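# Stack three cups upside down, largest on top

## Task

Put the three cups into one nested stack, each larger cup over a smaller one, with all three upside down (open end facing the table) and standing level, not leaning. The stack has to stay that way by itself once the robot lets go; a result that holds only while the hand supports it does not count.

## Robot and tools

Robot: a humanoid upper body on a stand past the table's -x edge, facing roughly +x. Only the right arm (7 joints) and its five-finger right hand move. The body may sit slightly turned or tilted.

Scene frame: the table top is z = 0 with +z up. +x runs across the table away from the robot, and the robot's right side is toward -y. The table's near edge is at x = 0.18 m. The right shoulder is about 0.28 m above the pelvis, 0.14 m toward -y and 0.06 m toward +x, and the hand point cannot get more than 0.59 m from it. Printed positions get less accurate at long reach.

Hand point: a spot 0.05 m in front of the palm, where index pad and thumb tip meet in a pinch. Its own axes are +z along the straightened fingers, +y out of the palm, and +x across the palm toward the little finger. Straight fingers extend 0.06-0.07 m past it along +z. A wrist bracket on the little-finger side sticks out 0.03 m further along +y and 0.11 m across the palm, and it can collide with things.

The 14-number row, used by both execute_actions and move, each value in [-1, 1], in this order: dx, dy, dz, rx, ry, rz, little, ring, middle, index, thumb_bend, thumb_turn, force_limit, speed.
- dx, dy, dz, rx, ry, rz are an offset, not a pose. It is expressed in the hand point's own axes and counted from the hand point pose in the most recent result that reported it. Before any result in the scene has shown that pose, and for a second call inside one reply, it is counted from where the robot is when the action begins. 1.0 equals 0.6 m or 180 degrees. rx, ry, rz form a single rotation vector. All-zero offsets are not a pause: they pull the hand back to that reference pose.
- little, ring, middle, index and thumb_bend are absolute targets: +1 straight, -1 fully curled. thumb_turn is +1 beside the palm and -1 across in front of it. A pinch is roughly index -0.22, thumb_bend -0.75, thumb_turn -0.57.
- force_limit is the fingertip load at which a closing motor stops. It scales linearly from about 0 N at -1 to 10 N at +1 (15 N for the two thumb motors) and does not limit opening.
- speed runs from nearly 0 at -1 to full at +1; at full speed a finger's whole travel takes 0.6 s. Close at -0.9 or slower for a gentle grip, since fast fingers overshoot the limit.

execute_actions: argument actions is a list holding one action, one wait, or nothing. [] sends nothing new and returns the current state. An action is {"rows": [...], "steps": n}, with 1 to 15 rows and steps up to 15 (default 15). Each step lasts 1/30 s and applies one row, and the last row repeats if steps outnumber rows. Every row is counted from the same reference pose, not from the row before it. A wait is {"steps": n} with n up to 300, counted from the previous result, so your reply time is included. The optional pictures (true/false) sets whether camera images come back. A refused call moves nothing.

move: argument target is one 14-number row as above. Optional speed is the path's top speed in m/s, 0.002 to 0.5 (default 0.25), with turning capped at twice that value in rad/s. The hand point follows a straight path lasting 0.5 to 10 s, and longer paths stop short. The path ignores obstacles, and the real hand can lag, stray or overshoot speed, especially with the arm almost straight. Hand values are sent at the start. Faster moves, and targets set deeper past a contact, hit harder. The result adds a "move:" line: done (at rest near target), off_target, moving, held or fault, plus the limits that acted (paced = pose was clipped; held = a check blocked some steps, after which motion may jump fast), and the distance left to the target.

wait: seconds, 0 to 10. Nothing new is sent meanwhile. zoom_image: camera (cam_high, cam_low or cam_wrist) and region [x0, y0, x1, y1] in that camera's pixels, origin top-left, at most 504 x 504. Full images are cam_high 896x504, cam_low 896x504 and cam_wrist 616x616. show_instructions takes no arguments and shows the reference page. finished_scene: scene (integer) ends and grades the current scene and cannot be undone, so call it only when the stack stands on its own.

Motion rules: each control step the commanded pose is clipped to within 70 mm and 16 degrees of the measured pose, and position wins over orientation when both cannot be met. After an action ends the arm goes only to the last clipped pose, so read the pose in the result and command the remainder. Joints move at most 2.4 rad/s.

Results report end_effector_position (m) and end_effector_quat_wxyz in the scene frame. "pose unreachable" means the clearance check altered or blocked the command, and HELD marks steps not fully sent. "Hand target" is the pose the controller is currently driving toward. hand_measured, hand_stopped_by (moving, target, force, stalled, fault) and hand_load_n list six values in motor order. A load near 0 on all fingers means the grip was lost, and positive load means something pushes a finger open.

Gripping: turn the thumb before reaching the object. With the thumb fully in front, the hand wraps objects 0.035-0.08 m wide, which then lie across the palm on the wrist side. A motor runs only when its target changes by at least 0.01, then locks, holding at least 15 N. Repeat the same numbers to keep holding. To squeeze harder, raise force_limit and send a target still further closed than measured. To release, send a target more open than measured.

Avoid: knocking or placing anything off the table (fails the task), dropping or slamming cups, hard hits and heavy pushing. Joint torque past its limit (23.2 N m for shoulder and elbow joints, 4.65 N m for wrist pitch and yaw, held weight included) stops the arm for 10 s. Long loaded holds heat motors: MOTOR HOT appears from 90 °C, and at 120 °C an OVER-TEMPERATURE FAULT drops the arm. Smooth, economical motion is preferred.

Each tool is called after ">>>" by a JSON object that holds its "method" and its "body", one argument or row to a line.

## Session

>>> {"method": "execute_actions", "body": {
  "actions": []
}}

Scene clock: 0.00 s of 6600.00 s.
end_effector_position=(+0.4140, -0.2395, +0.1961) hand_measured=(+1.000, +1.000, +1.000, +1.000, +1.000, +1.000) hand_load_n=(+0.0, +0.0, +0.0, +0.0, +0.0, +0.0) hand_stopped_by=(target, target, target, target, target, target) hand_force_limit=0.00 hand_speed=-0.80 end_effector_quat_wxyz=(+0.392, -0.378, +0.838, -0.016)
Joint positions: [-0.788 -1.361  0.164  0.389  0.394  0.499  1.046]
Joint velocities: [ 0.005  0.003 -0.008 -0.017  0.005  0.     0.   ]
Motor temperatures (°C, as the motors report them): [42 44 42 38 40 32 28]
Hand target: +0.414, -0.240, +0.196; +0.392, -0.378, +0.838, -0.016

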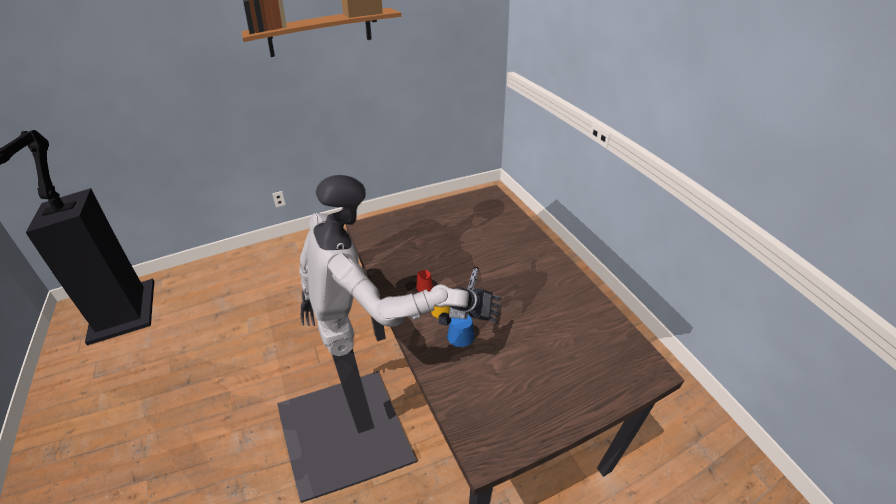

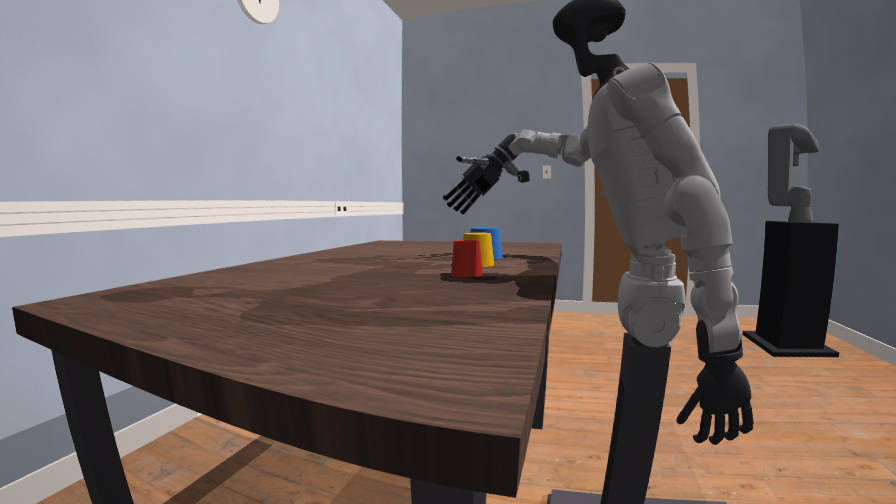

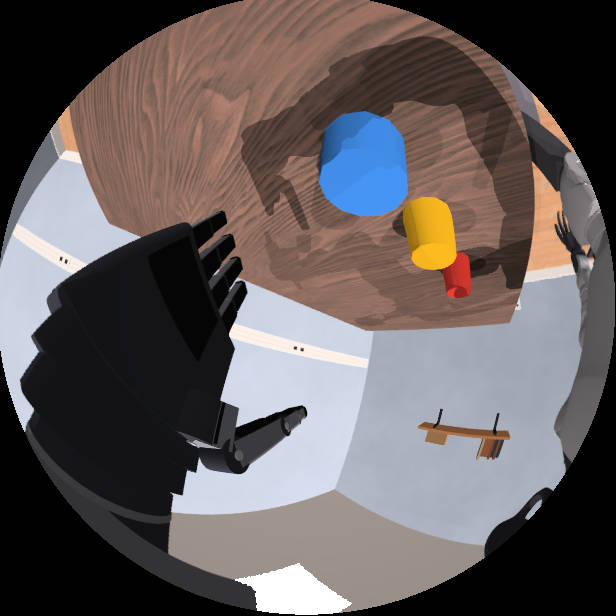

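>>> {"method": "zoom_image", "body": {
  "camera": "cam_low",
  "region": [420, 200, 540, 290]
}}

>>> {"method": "zoom_image", "body": {
  "camera": "cam_high",
  "region": [390, 250, 510, 360]
}}

>>> {"method": "zoom_image", "body": {
  "camera": "cam_wrist",
  "region": [380, 180, 520, 320]
}}

Region (420, 200, 540, 290) of cam_low's 896x504 image, scaled by 4.200, with more detail than that image has; it fills the top 378 rows of this view, and the rest is white.

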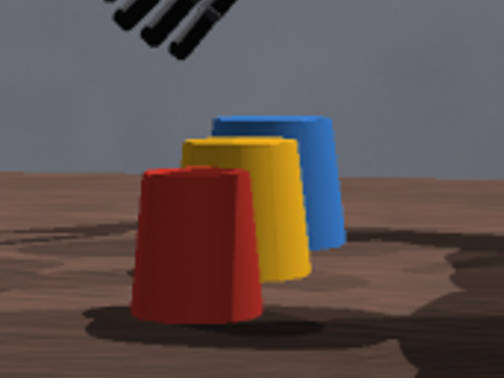

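Region (390, 250, 510, 360) of cam_high's 896x504 image, scaled by 4.200, with more detail than that image has; it fills the top 462 rows of this view, and the rest is white.

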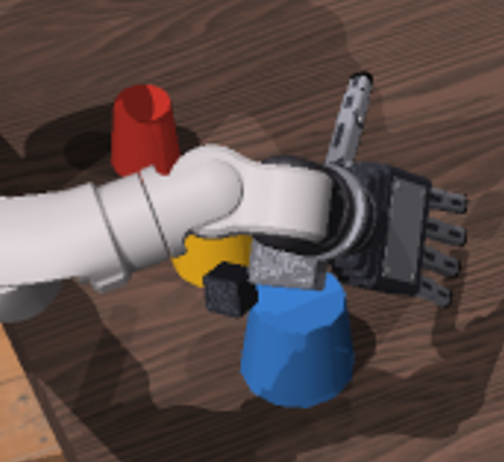

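Region (380, 180, 520, 320) of cam_wrist's 616x616 image, scaled by 3.600, with more detail than that image has.

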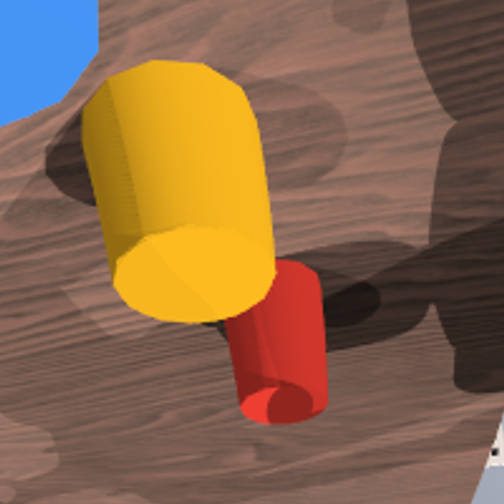

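>>> {"method": "move", "body": {
  "target": [-0.036,0.276,0.075,-0.058,-0.109,-0.448,1,1,1,1,1,-1,0,0.3],
  "speed": 0.3
}}

>>> {"method": "zoom_image", "body": {
  "camera": "cam_low",
  "region": [400, 150, 580, 290]
}}

Scene clock: 20.93 s of 6600.00 s.
end_effector_position=(+0.3517, -0.1016, +0.1183) hand_measured=(+1.000, +1.000, +1.000, +1.000, +1.000, -1.000) hand_load_n=(+0.0, +0.0, +0.0, +0.0, +0.0, +0.0) hand_stopped_by=(target, target, target, target, target, target) hand_force_limit=0.00 hand_speed=0.30 end_effector_quat_wxyz=(-0.370, +0.857, -0.332, +0.134)
Joint positions: [-0.842 -1.182  0.468 -0.089 -0.214 -0.326  0.905]
Joint velocities: [ 0.009  0.009  0.011 -0.014  0.003  0.     0.   ]
Motor temperatures (°C, as the motors report them): [46 51 44 39 40 32 28]
Hand target: +0.352, -0.102, +0.118; -0.368, +0.859, -0.330, +0.135
Off the commanded pose: 0.010 m, 2 deg.
After step 90, 15.13 s passed at rest.
move: off_target

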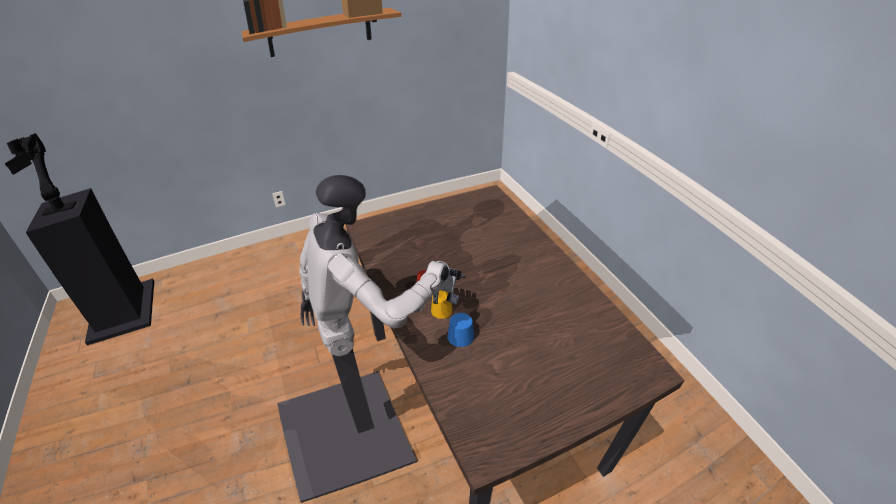

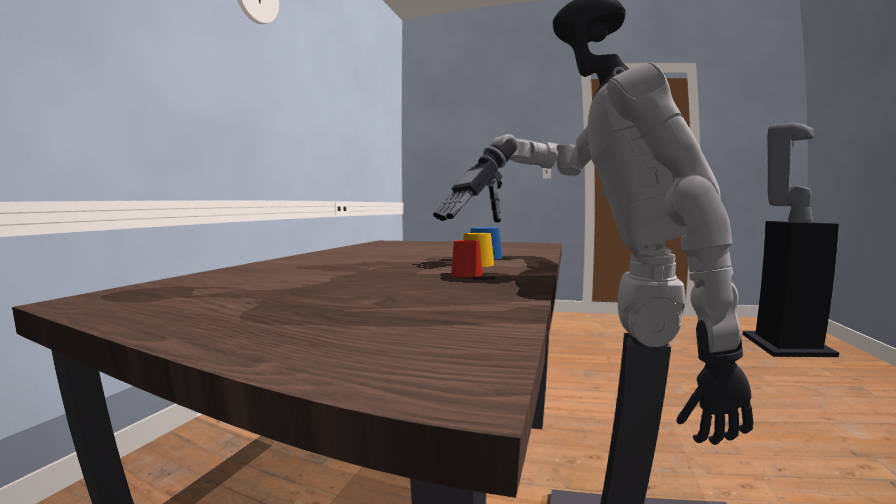

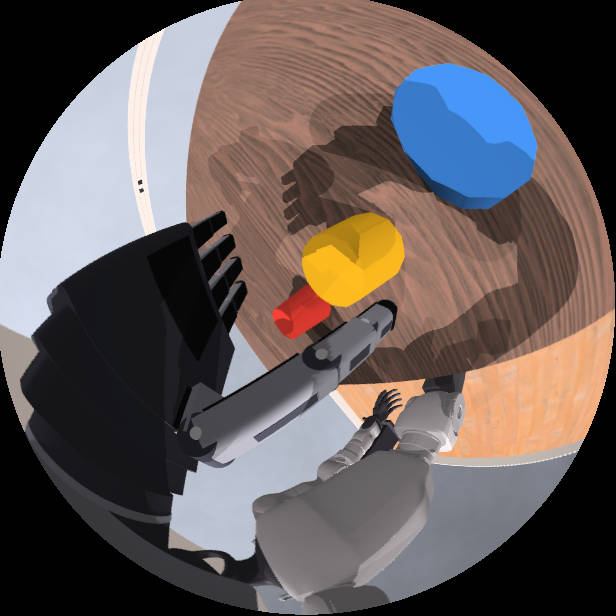

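Region (400, 150, 580, 290) of cam_low's 896x504 image, scaled by 2.800, with more detail than that image has.

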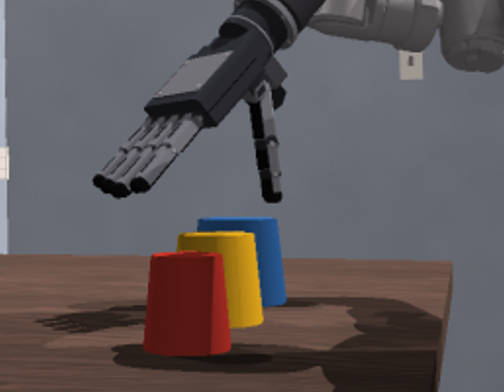

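>>> {"method": "move", "body": {
  "target": [0.005,0.069,0.064,0,0,0,1,1,1,1,1,-1,0,0.3],
  "speed": 0.07
}}

>>> {"method": "zoom_image", "body": {
  "camera": "cam_low",
  "region": [400, 150, 580, 290]
}}

Scene clock: 27.13 s of 6600.00 s.
end_effector_position=(+0.3546, -0.1034, +0.0630) hand_measured=(+1.000, +1.000, +1.000, +1.000, +1.000, -1.000) hand_load_n=(+0.0, +0.0, +0.0, +0.0, +0.0, +0.0) hand_stopped_by=(target, target, target, target, target, target) hand_force_limit=0.00 hand_speed=0.30 end_effector_quat_wxyz=(-0.371, +0.856, -0.335, +0.134)
Joint positions: [-0.764 -1.085  0.554  0.044 -0.391 -0.402  0.717]
Joint velocities: [-0.005  0.     0.003 -0.008 -0.015  0.    -0.004]
Motor temperatures (°C, as the motors report them): [47 50 45 39 40 32 28]
Hand target: +0.355, -0.104, +0.062; -0.370, +0.856, -0.333, +0.135
Off the commanded pose: 0.002 m, 0 deg.
After step 90, 2.07 s passed at rest.
move: done

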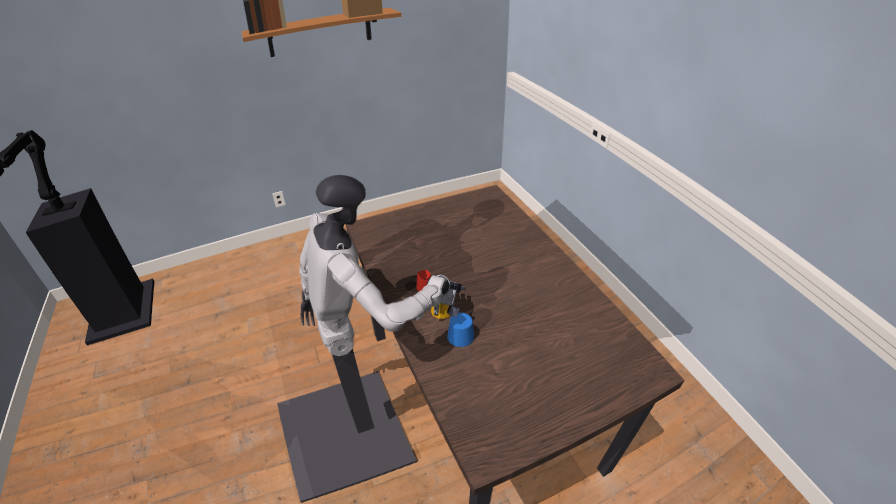

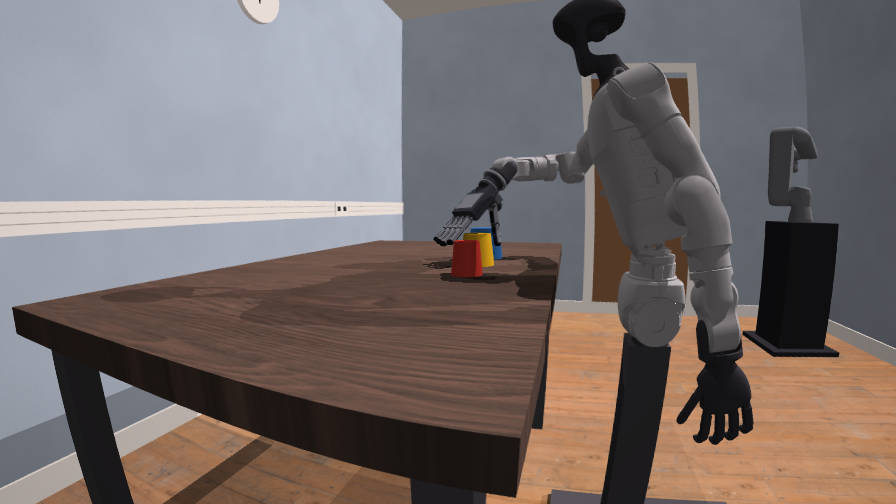

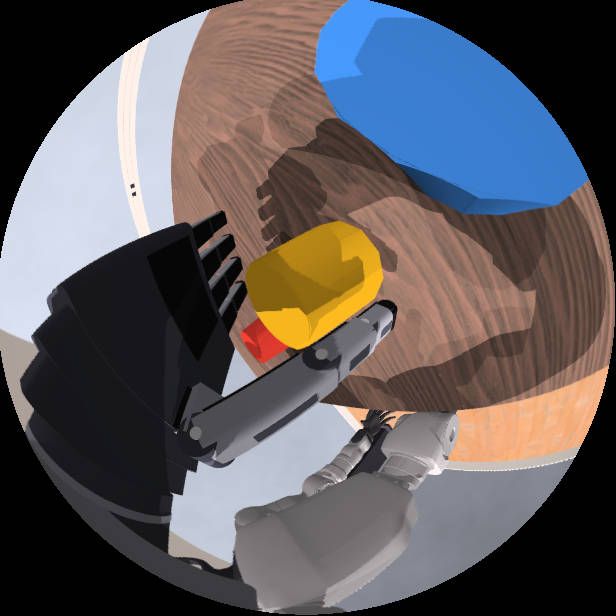

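Region (400, 150, 580, 290) of cam_low's 896x504 image, scaled by 2.800, with more detail than that image has.

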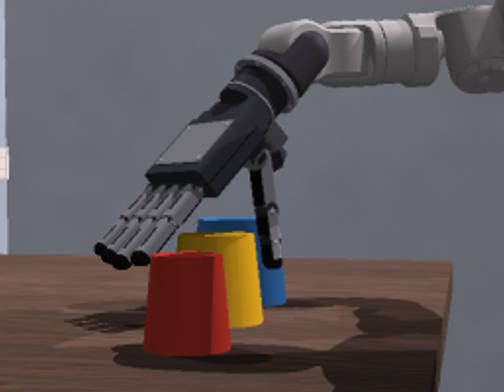

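>>> {"method": "move", "body": {
  "target": [0,0.008,0.007,0,0,0,0.5,-0.5,-0.5,-0.5,-0.5,-1,0.1,-0.75],
  "speed": 0.03
}}

Scene clock: 32.47 s of 6600.00 s.
end_effector_position=(+0.3558, -0.1024, +0.0588) hand_measured=(+0.500, +0.100, +0.310, +0.268, +0.564, -1.000) hand_load_n=(+0.0, +7.0, +1.0, +4.5, +12.5, +4.5) hand_stopped_by=(target, force, force, force, force, target) hand_force_limit=0.10 hand_speed=-0.75 end_effector_quat_wxyz=(-0.374, +0.854, -0.335, +0.135)
Joint positions: [-0.762 -1.077  0.568  0.058 -0.405 -0.406  0.689]
Joint velocities: [0.005 0.009 0.008 0.009 0.    0.    0.   ]
Motor temperatures (°C, as the motors report them): [47 50 45 39 40 32 29]
Hand target: +0.355, -0.104, +0.057; -0.371, +0.856, -0.335, +0.134
Off the commanded pose: 0.003 m, 0 deg.
move: done

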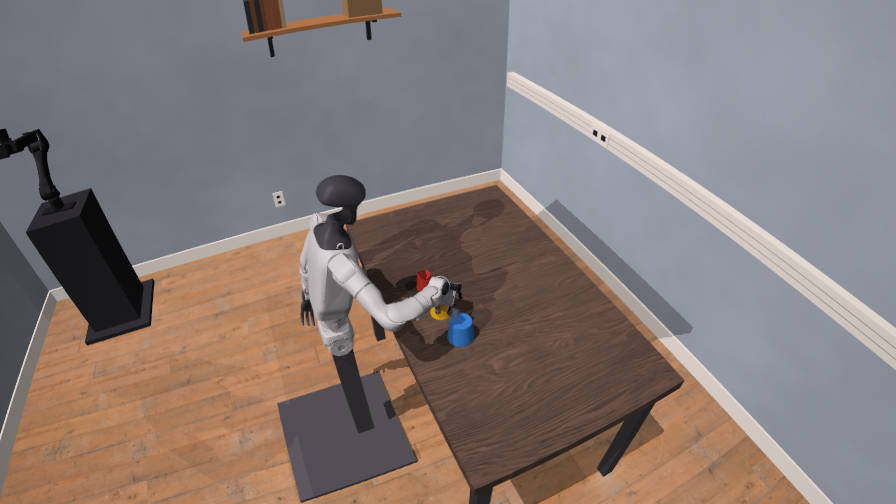

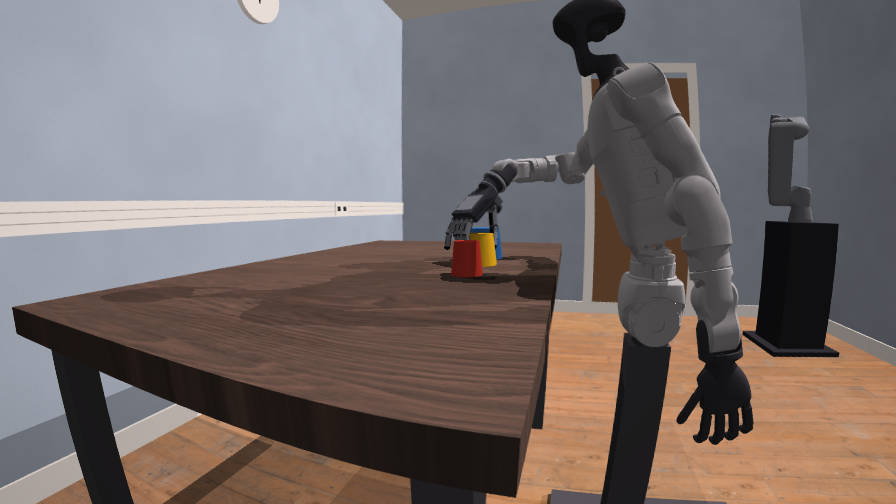

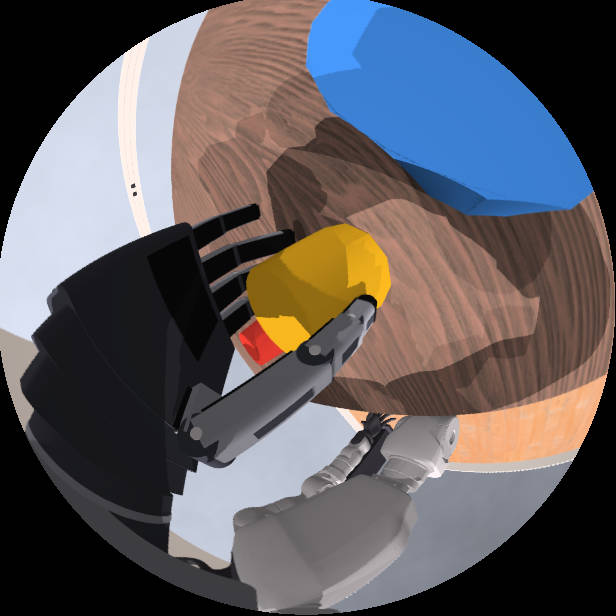

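>>> {"method": "move", "body": {
  "target": [0,-0.1,-0.091,0,0,0,0.5,-0.5,-0.5,-0.5,-0.5,-1,0.1,-0.75],
  "speed": 0.12
}}

>>> {"method": "move", "body": {
  "target": [-0.138,-0.093,0.102,0,0,0,0.5,-0.5,-0.5,-0.5,-0.5,-1,0.1,-0.75],
  "speed": 0.12
}}

>>> {"method": "zoom_image", "body": {
  "camera": "cam_low",
  "region": [400, 150, 580, 290]
}}

>>> {"method": "zoom_image", "body": {
  "camera": "cam_wrist",
  "region": [280, 160, 460, 340]
}}

>>> {"method": "zoom_image", "body": {
  "camera": "cam_high",
  "region": [395, 240, 465, 305]
}}

Scene clock: 38.97 s of 6600.00 s.
end_effector_position=(+0.3559, -0.1030, +0.1397) hand_measured=(+0.500, +0.100, +0.310, +0.268, +0.564, -1.000) hand_load_n=(+0.0, +5.0, +0.0, +6.0, +10.5, +3.0) hand_stopped_by=(target, force, force, force, force, target) hand_force_limit=0.10 hand_speed=-0.75 end_effector_quat_wxyz=(-0.374, +0.855, -0.332, +0.137)
Joint positions: [-0.903 -1.21   0.454 -0.076 -0.15  -0.327  0.957]
Joint velocities: [ 0.    -0.005  0.002 -0.003 -0.009  0.     0.005]
Motor temperatures (°C, as the motors report them): [48 49 45 39 40 32 29]
Hand target: +0.355, -0.103, +0.139; -0.374, +0.855, -0.333, +0.134
Off the commanded pose: 0.002 m, 0 deg.
After step 90, 2.50 s passed at rest.
move: done

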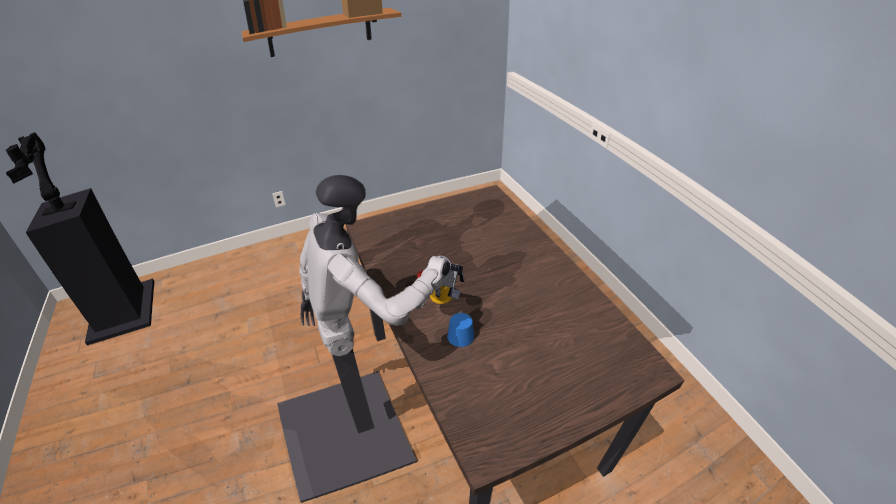

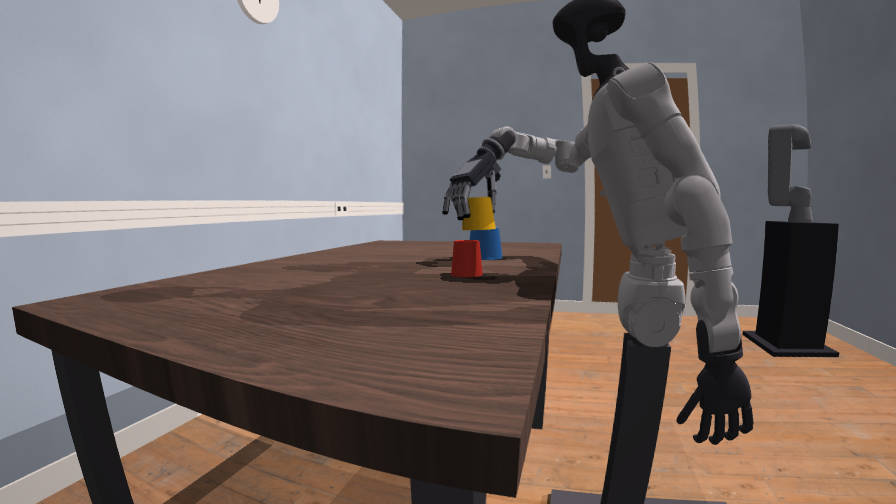

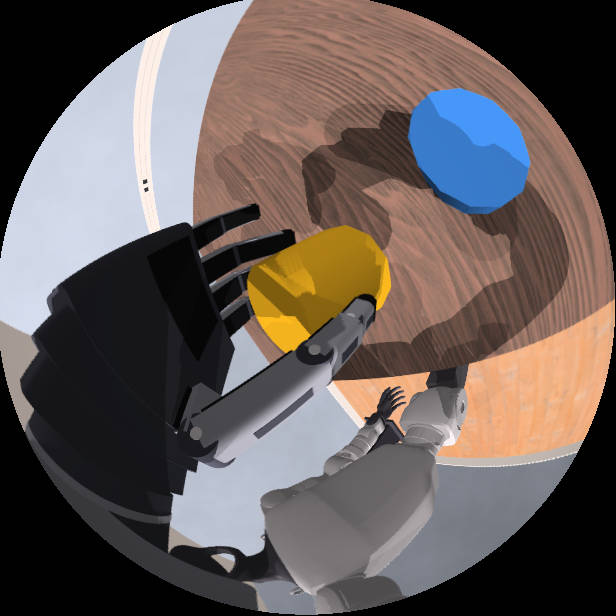

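Scene clock: 40.27 s of 6600.00 s.
end_effector_position=(+0.3488, +0.0126, +0.1379) hand_measured=(+0.500, +0.100, +0.310, +0.268, +0.564, -1.000) hand_load_n=(+0.0, +5.0, +0.0, +6.0, +10.5, +3.0) hand_stopped_by=(target, force, force, force, force, target) hand_force_limit=0.10 hand_speed=-0.75 end_effector_quat_wxyz=(-0.371, +0.857, -0.332, +0.132)
Joint positions: [-1.164 -0.802  0.713 -0.306 -0.389  0.273  1.093]
Joint velocities: [ 0.005  0.002 -0.003  0.002 -0.002  0.003  0.   ]
Motor temperatures (°C, as the motors report them): [48 49 45 39 40 32 29]
Hand target: +0.350, +0.011, +0.138; -0.369, +0.857, -0.333, +0.135
Off the commanded pose: 0.003 m, 1 deg.
move: done

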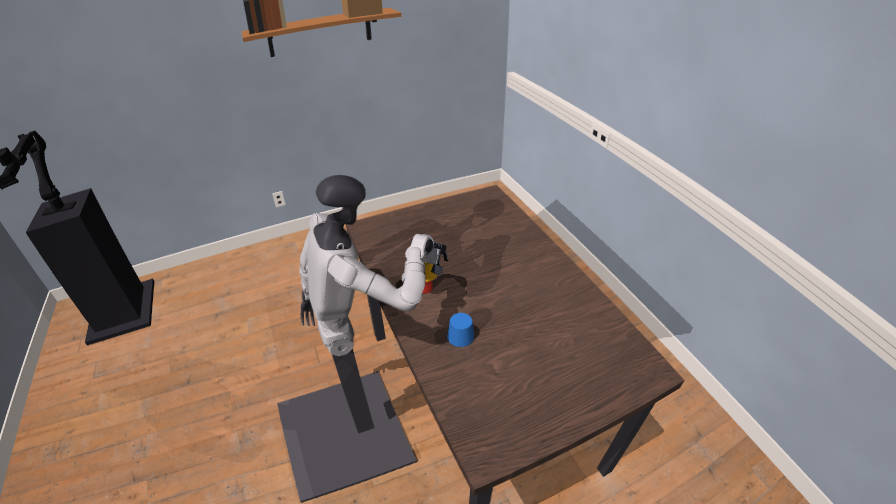

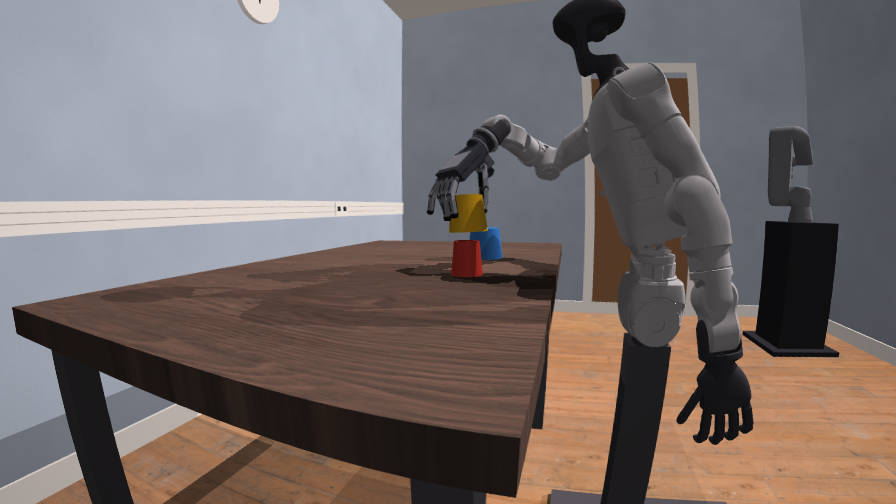

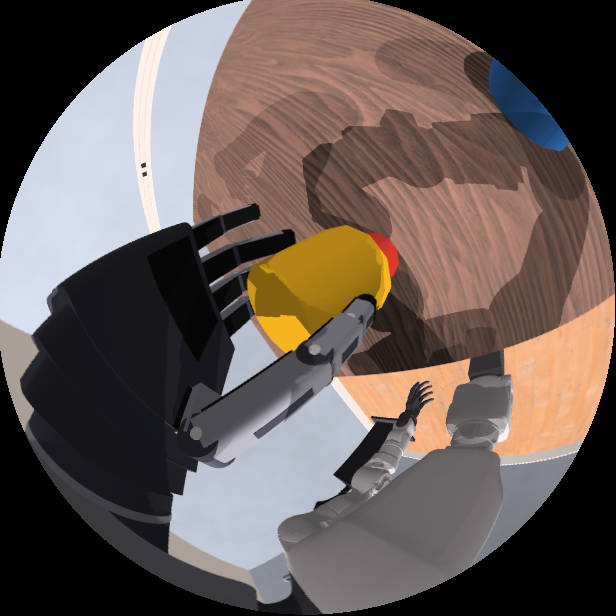

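Region (400, 150, 580, 290) of cam_low's 896x504 image, scaled by 2.800, with more detail than that image has.

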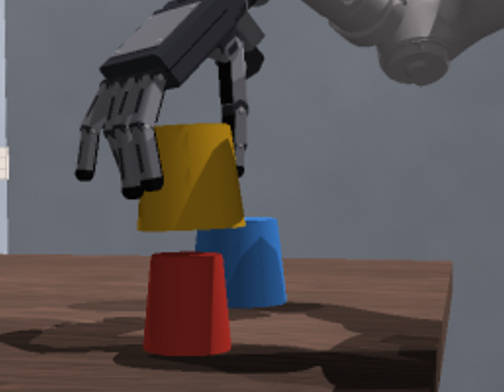

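Region (280, 160, 460, 340) of cam_wrist's 616x616 image, scaled by 2.800, with more detail than that image has.

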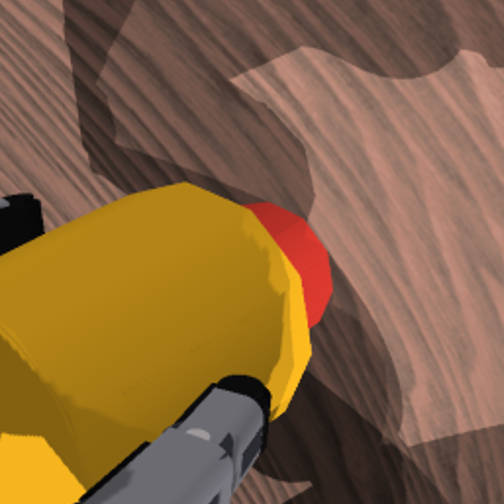

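Region (395, 240, 465, 305) of cam_high's 896x504 image, scaled by 7.200, with more detail than that image has; it fills the top 468 rows of this view, and the rest is white.

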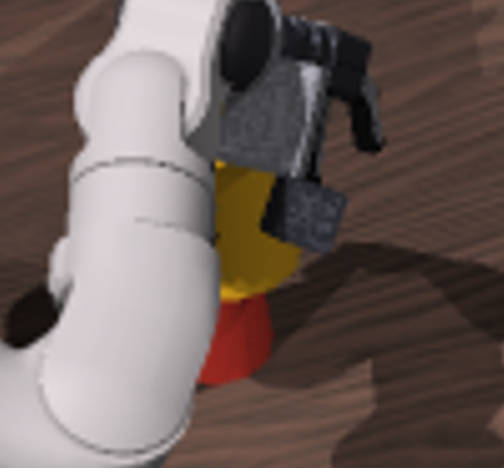

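>>> {"method": "move", "body": {
  "target": [-0.017,0,0.02,0.015,0,0,0.5,-0.5,-0.5,-0.5,-0.5,-1,0.1,-0.75],
  "speed": 0.05
}}

>>> {"method": "zoom_image", "body": {
  "camera": "cam_low",
  "region": [400, 150, 580, 290]
}}

>>> {"method": "zoom_image", "body": {
  "camera": "cam_wrist",
  "region": [280, 160, 460, 340]
}}

>>> {"method": "zoom_image", "body": {
  "camera": "cam_high",
  "region": [395, 240, 465, 305]
}}

Scene clock: 46.87 s of 6600.00 s.
end_effector_position=(+0.3470, +0.0257, +0.1298) hand_measured=(+0.500, +0.100, +0.310, +0.268, +0.564, -1.000) hand_load_n=(+0.0, +5.0, +0.0, +6.0, +10.5, +3.0) hand_stopped_by=(target, force, force, force, force, target) hand_force_limit=0.10 hand_speed=-0.75 end_effector_quat_wxyz=(-0.390, +0.849, -0.329, +0.138)
Joint positions: [-1.128 -0.768  0.745 -0.339 -0.442  0.315  1.031]
Joint velocities: [ 0.008  0.011 -0.009  0.002 -0.011  0.002 -0.003]
Motor temperatures (°C, as the motors report them): [50 48 45 39 40 32 29]
Hand target: +0.347, +0.026, +0.129; -0.391, +0.848, -0.329, +0.139
Off the commanded pose: 0.000 m, 0 deg.
After step 90, 2.87 s passed at rest.
move: done

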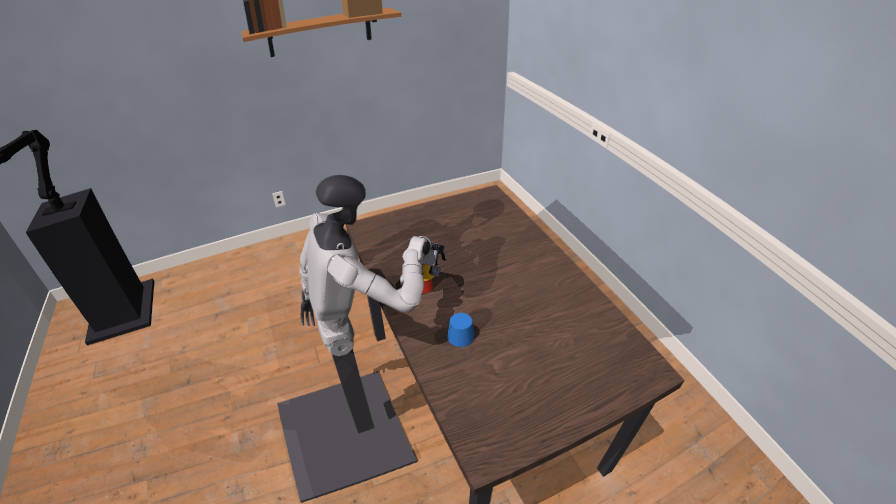

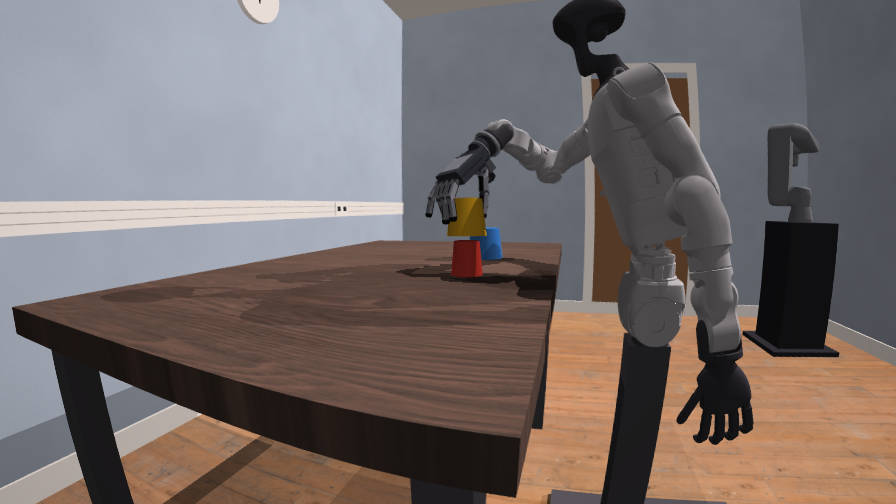

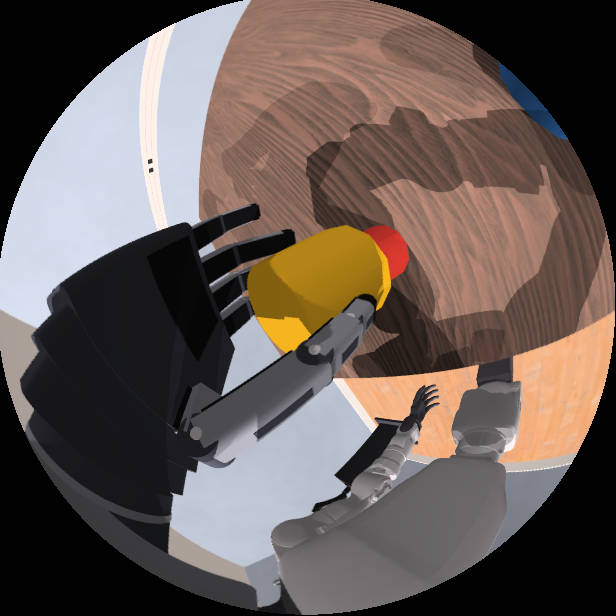

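Region (400, 150, 580, 290) of cam_low's 896x504 image, scaled by 2.800, with more detail than that image has.

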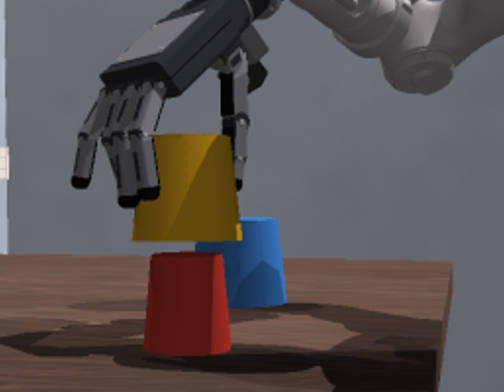

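Region (280, 160, 460, 340) of cam_wrist's 616x616 image, scaled by 2.800, with more detail than that image has.

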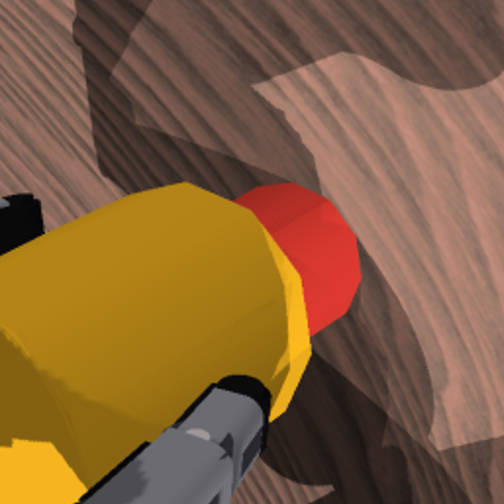

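Region (395, 240, 465, 305) of cam_high's 896x504 image, scaled by 7.200, with more detail than that image has; it fills the top 468 rows of this view, and the rest is white.

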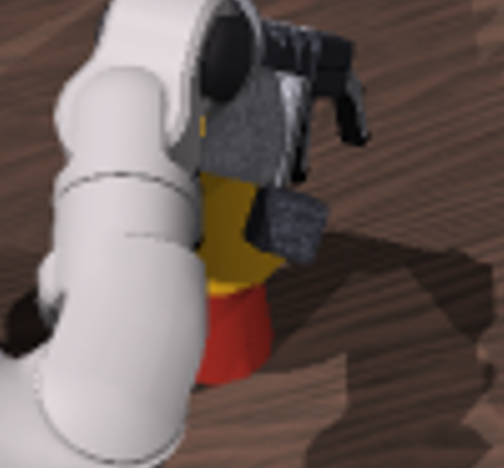

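Good. Pitch ~40°: descend 40 mm.

>>> {"method": "move", "body": {
  "target": [0,0.051,0.043,0,0,0,0.5,-0.5,-0.5,-0.5,-0.5,-1,0.1,-0.75],
  "speed": 0.04
}}

>>> {"method": "zoom_image", "body": {
  "camera": "cam_low",
  "region": [400, 150, 580, 290]
}}

>>> {"method": "zoom_image", "body": {
  "camera": "cam_wrist",
  "region": [280, 160, 460, 340]
}}

Scene clock: 52.73 s of 6600.00 s.
end_effector_position=(+0.3468, +0.0263, +0.0904) hand_measured=(+0.500, +0.100, +0.310, +0.268, +0.564, -1.000) hand_load_n=(+0.0, +5.0, +0.0, +6.0, +10.5, +3.0) hand_stopped_by=(target, force, force, force, force, target) hand_force_limit=0.10 hand_speed=-0.75 end_effector_quat_wxyz=(-0.391, +0.848, -0.332, +0.136)
Joint positions: [-1.043 -0.752  0.831 -0.277 -0.496  0.272  0.889]
Joint velocities: [ 0.006 -0.002  0.017 -0.006 -0.008  0.    -0.004]
Motor temperatures (°C, as the motors report them): [50 47 45 39 40 32 29]
Hand target: +0.347, +0.026, +0.090; -0.391, +0.848, -0.331, +0.138
Off the commanded pose: 0.001 m, 0 deg.
After step 90, 1.57 s passed at rest.
move: done

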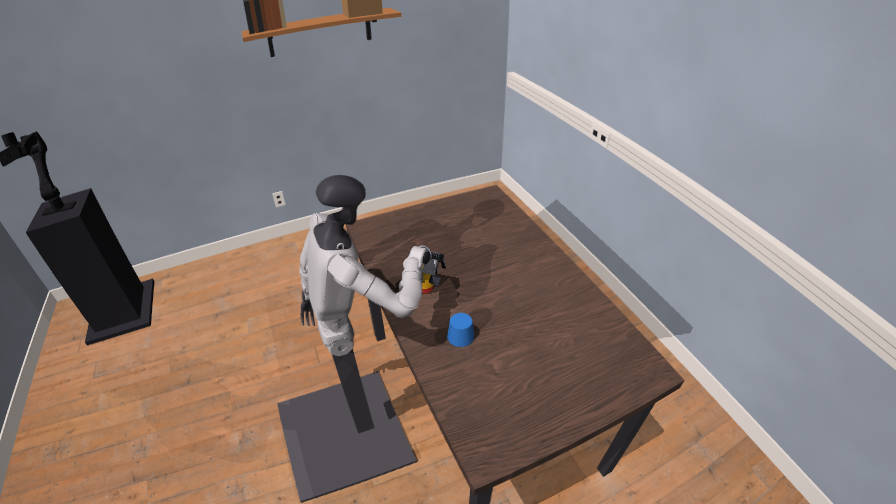

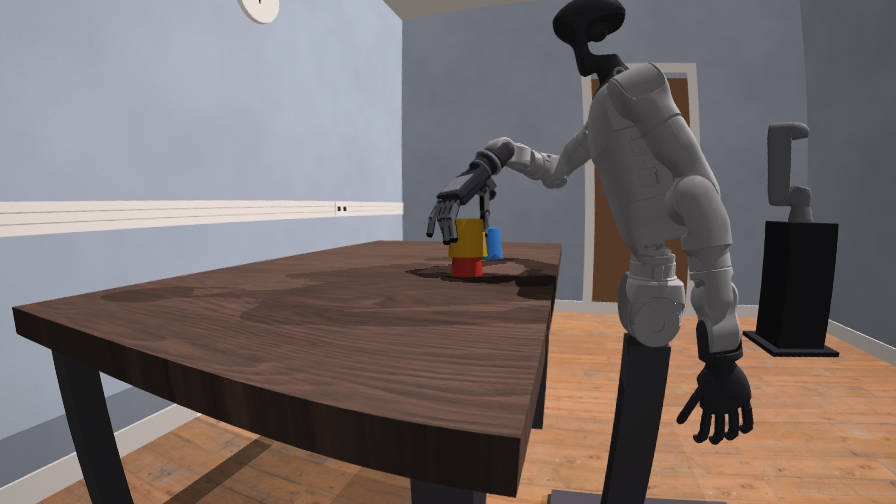

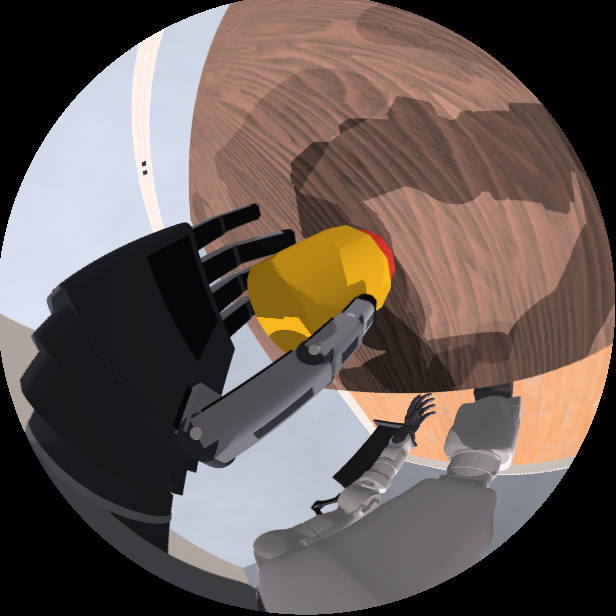

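Region (400, 150, 580, 290) of cam_low's 896x504 image, scaled by 2.800, with more detail than that image has.

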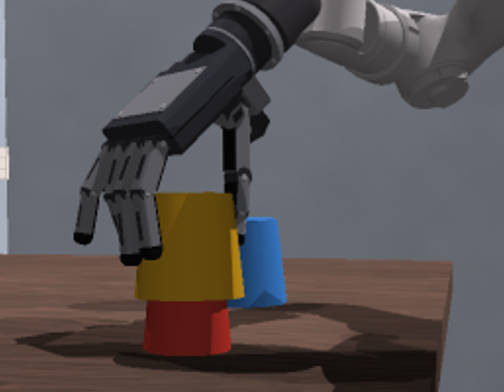

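Region (280, 160, 460, 340) of cam_wrist's 616x616 image, scaled by 2.800, with more detail than that image has.

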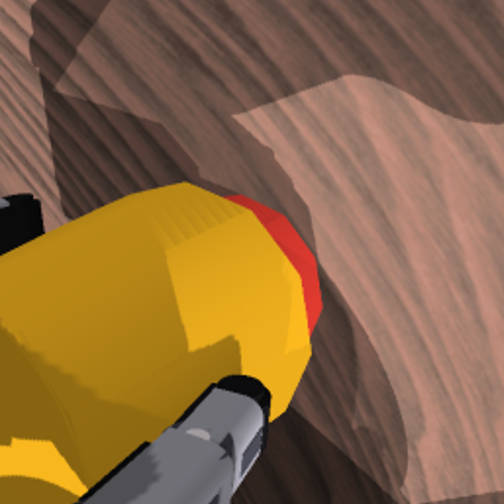

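>>> {"method": "move", "body": {
  "target": [0,0.044,0.041,0,0,0,0.5,-0.5,-0.5,-0.5,-0.5,-1,0.1,-0.75],
  "speed": 0.03
}}

>>> {"method": "zoom_image", "body": {
  "camera": "cam_low",
  "region": [400, 150, 580, 290]
}}

Scene clock: 57.07 s of 6600.00 s.
end_effector_position=(+0.3482, +0.0287, +0.0562) hand_measured=(+0.500, +0.100, +0.310, +0.268, +0.564, -1.000) hand_load_n=(+0.0, +5.0, +0.0, +5.5, +10.5, +3.5) hand_stopped_by=(target, force, force, force, force, target) hand_force_limit=0.10 hand_speed=-0.75 end_effector_quat_wxyz=(-0.392, +0.846, -0.334, +0.135)
Joint positions: [-0.996 -0.72   0.914 -0.176 -0.535  0.23   0.753]
Joint velocities: [ 0.005  0.003  0.002  0.008  0.     0.    -0.006]
Motor temperatures (°C, as the motors report them): [51 47 45 39 40 32 29]
Hand target: +0.348, +0.028, +0.055; -0.391, +0.847, -0.333, +0.136
Off the commanded pose: 0.002 m, 0 deg.
move: done

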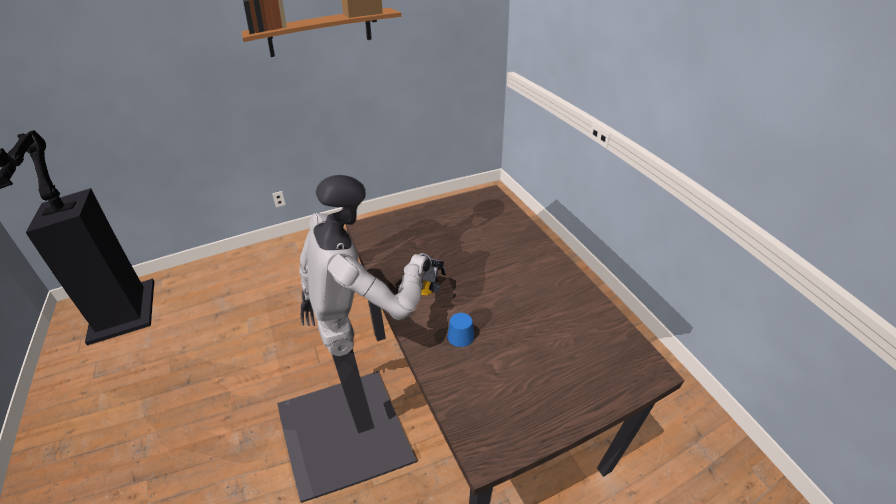

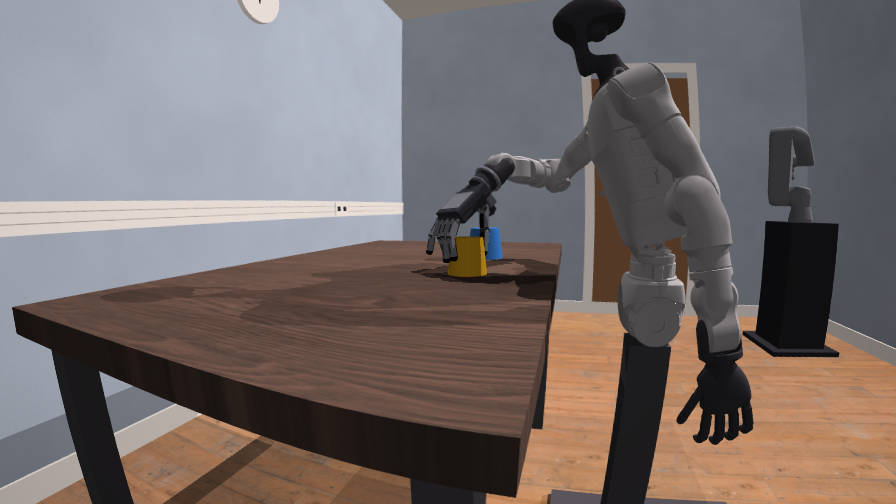

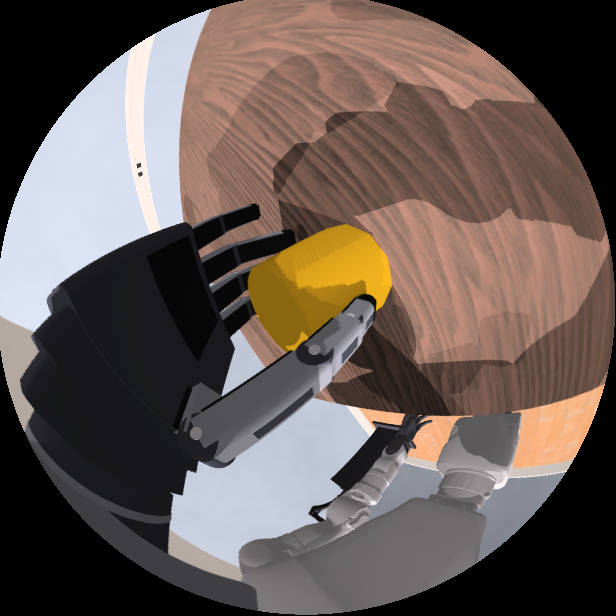

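Region (400, 150, 580, 290) of cam_low's 896x504 image, scaled by 2.800, with more detail than that image has.

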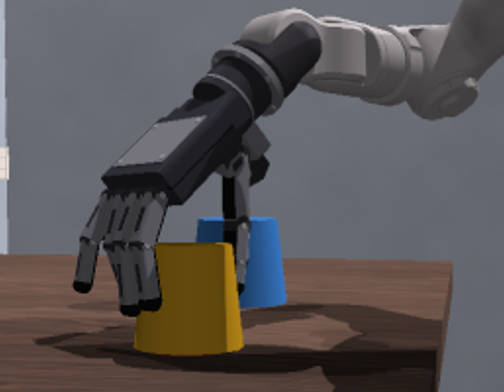

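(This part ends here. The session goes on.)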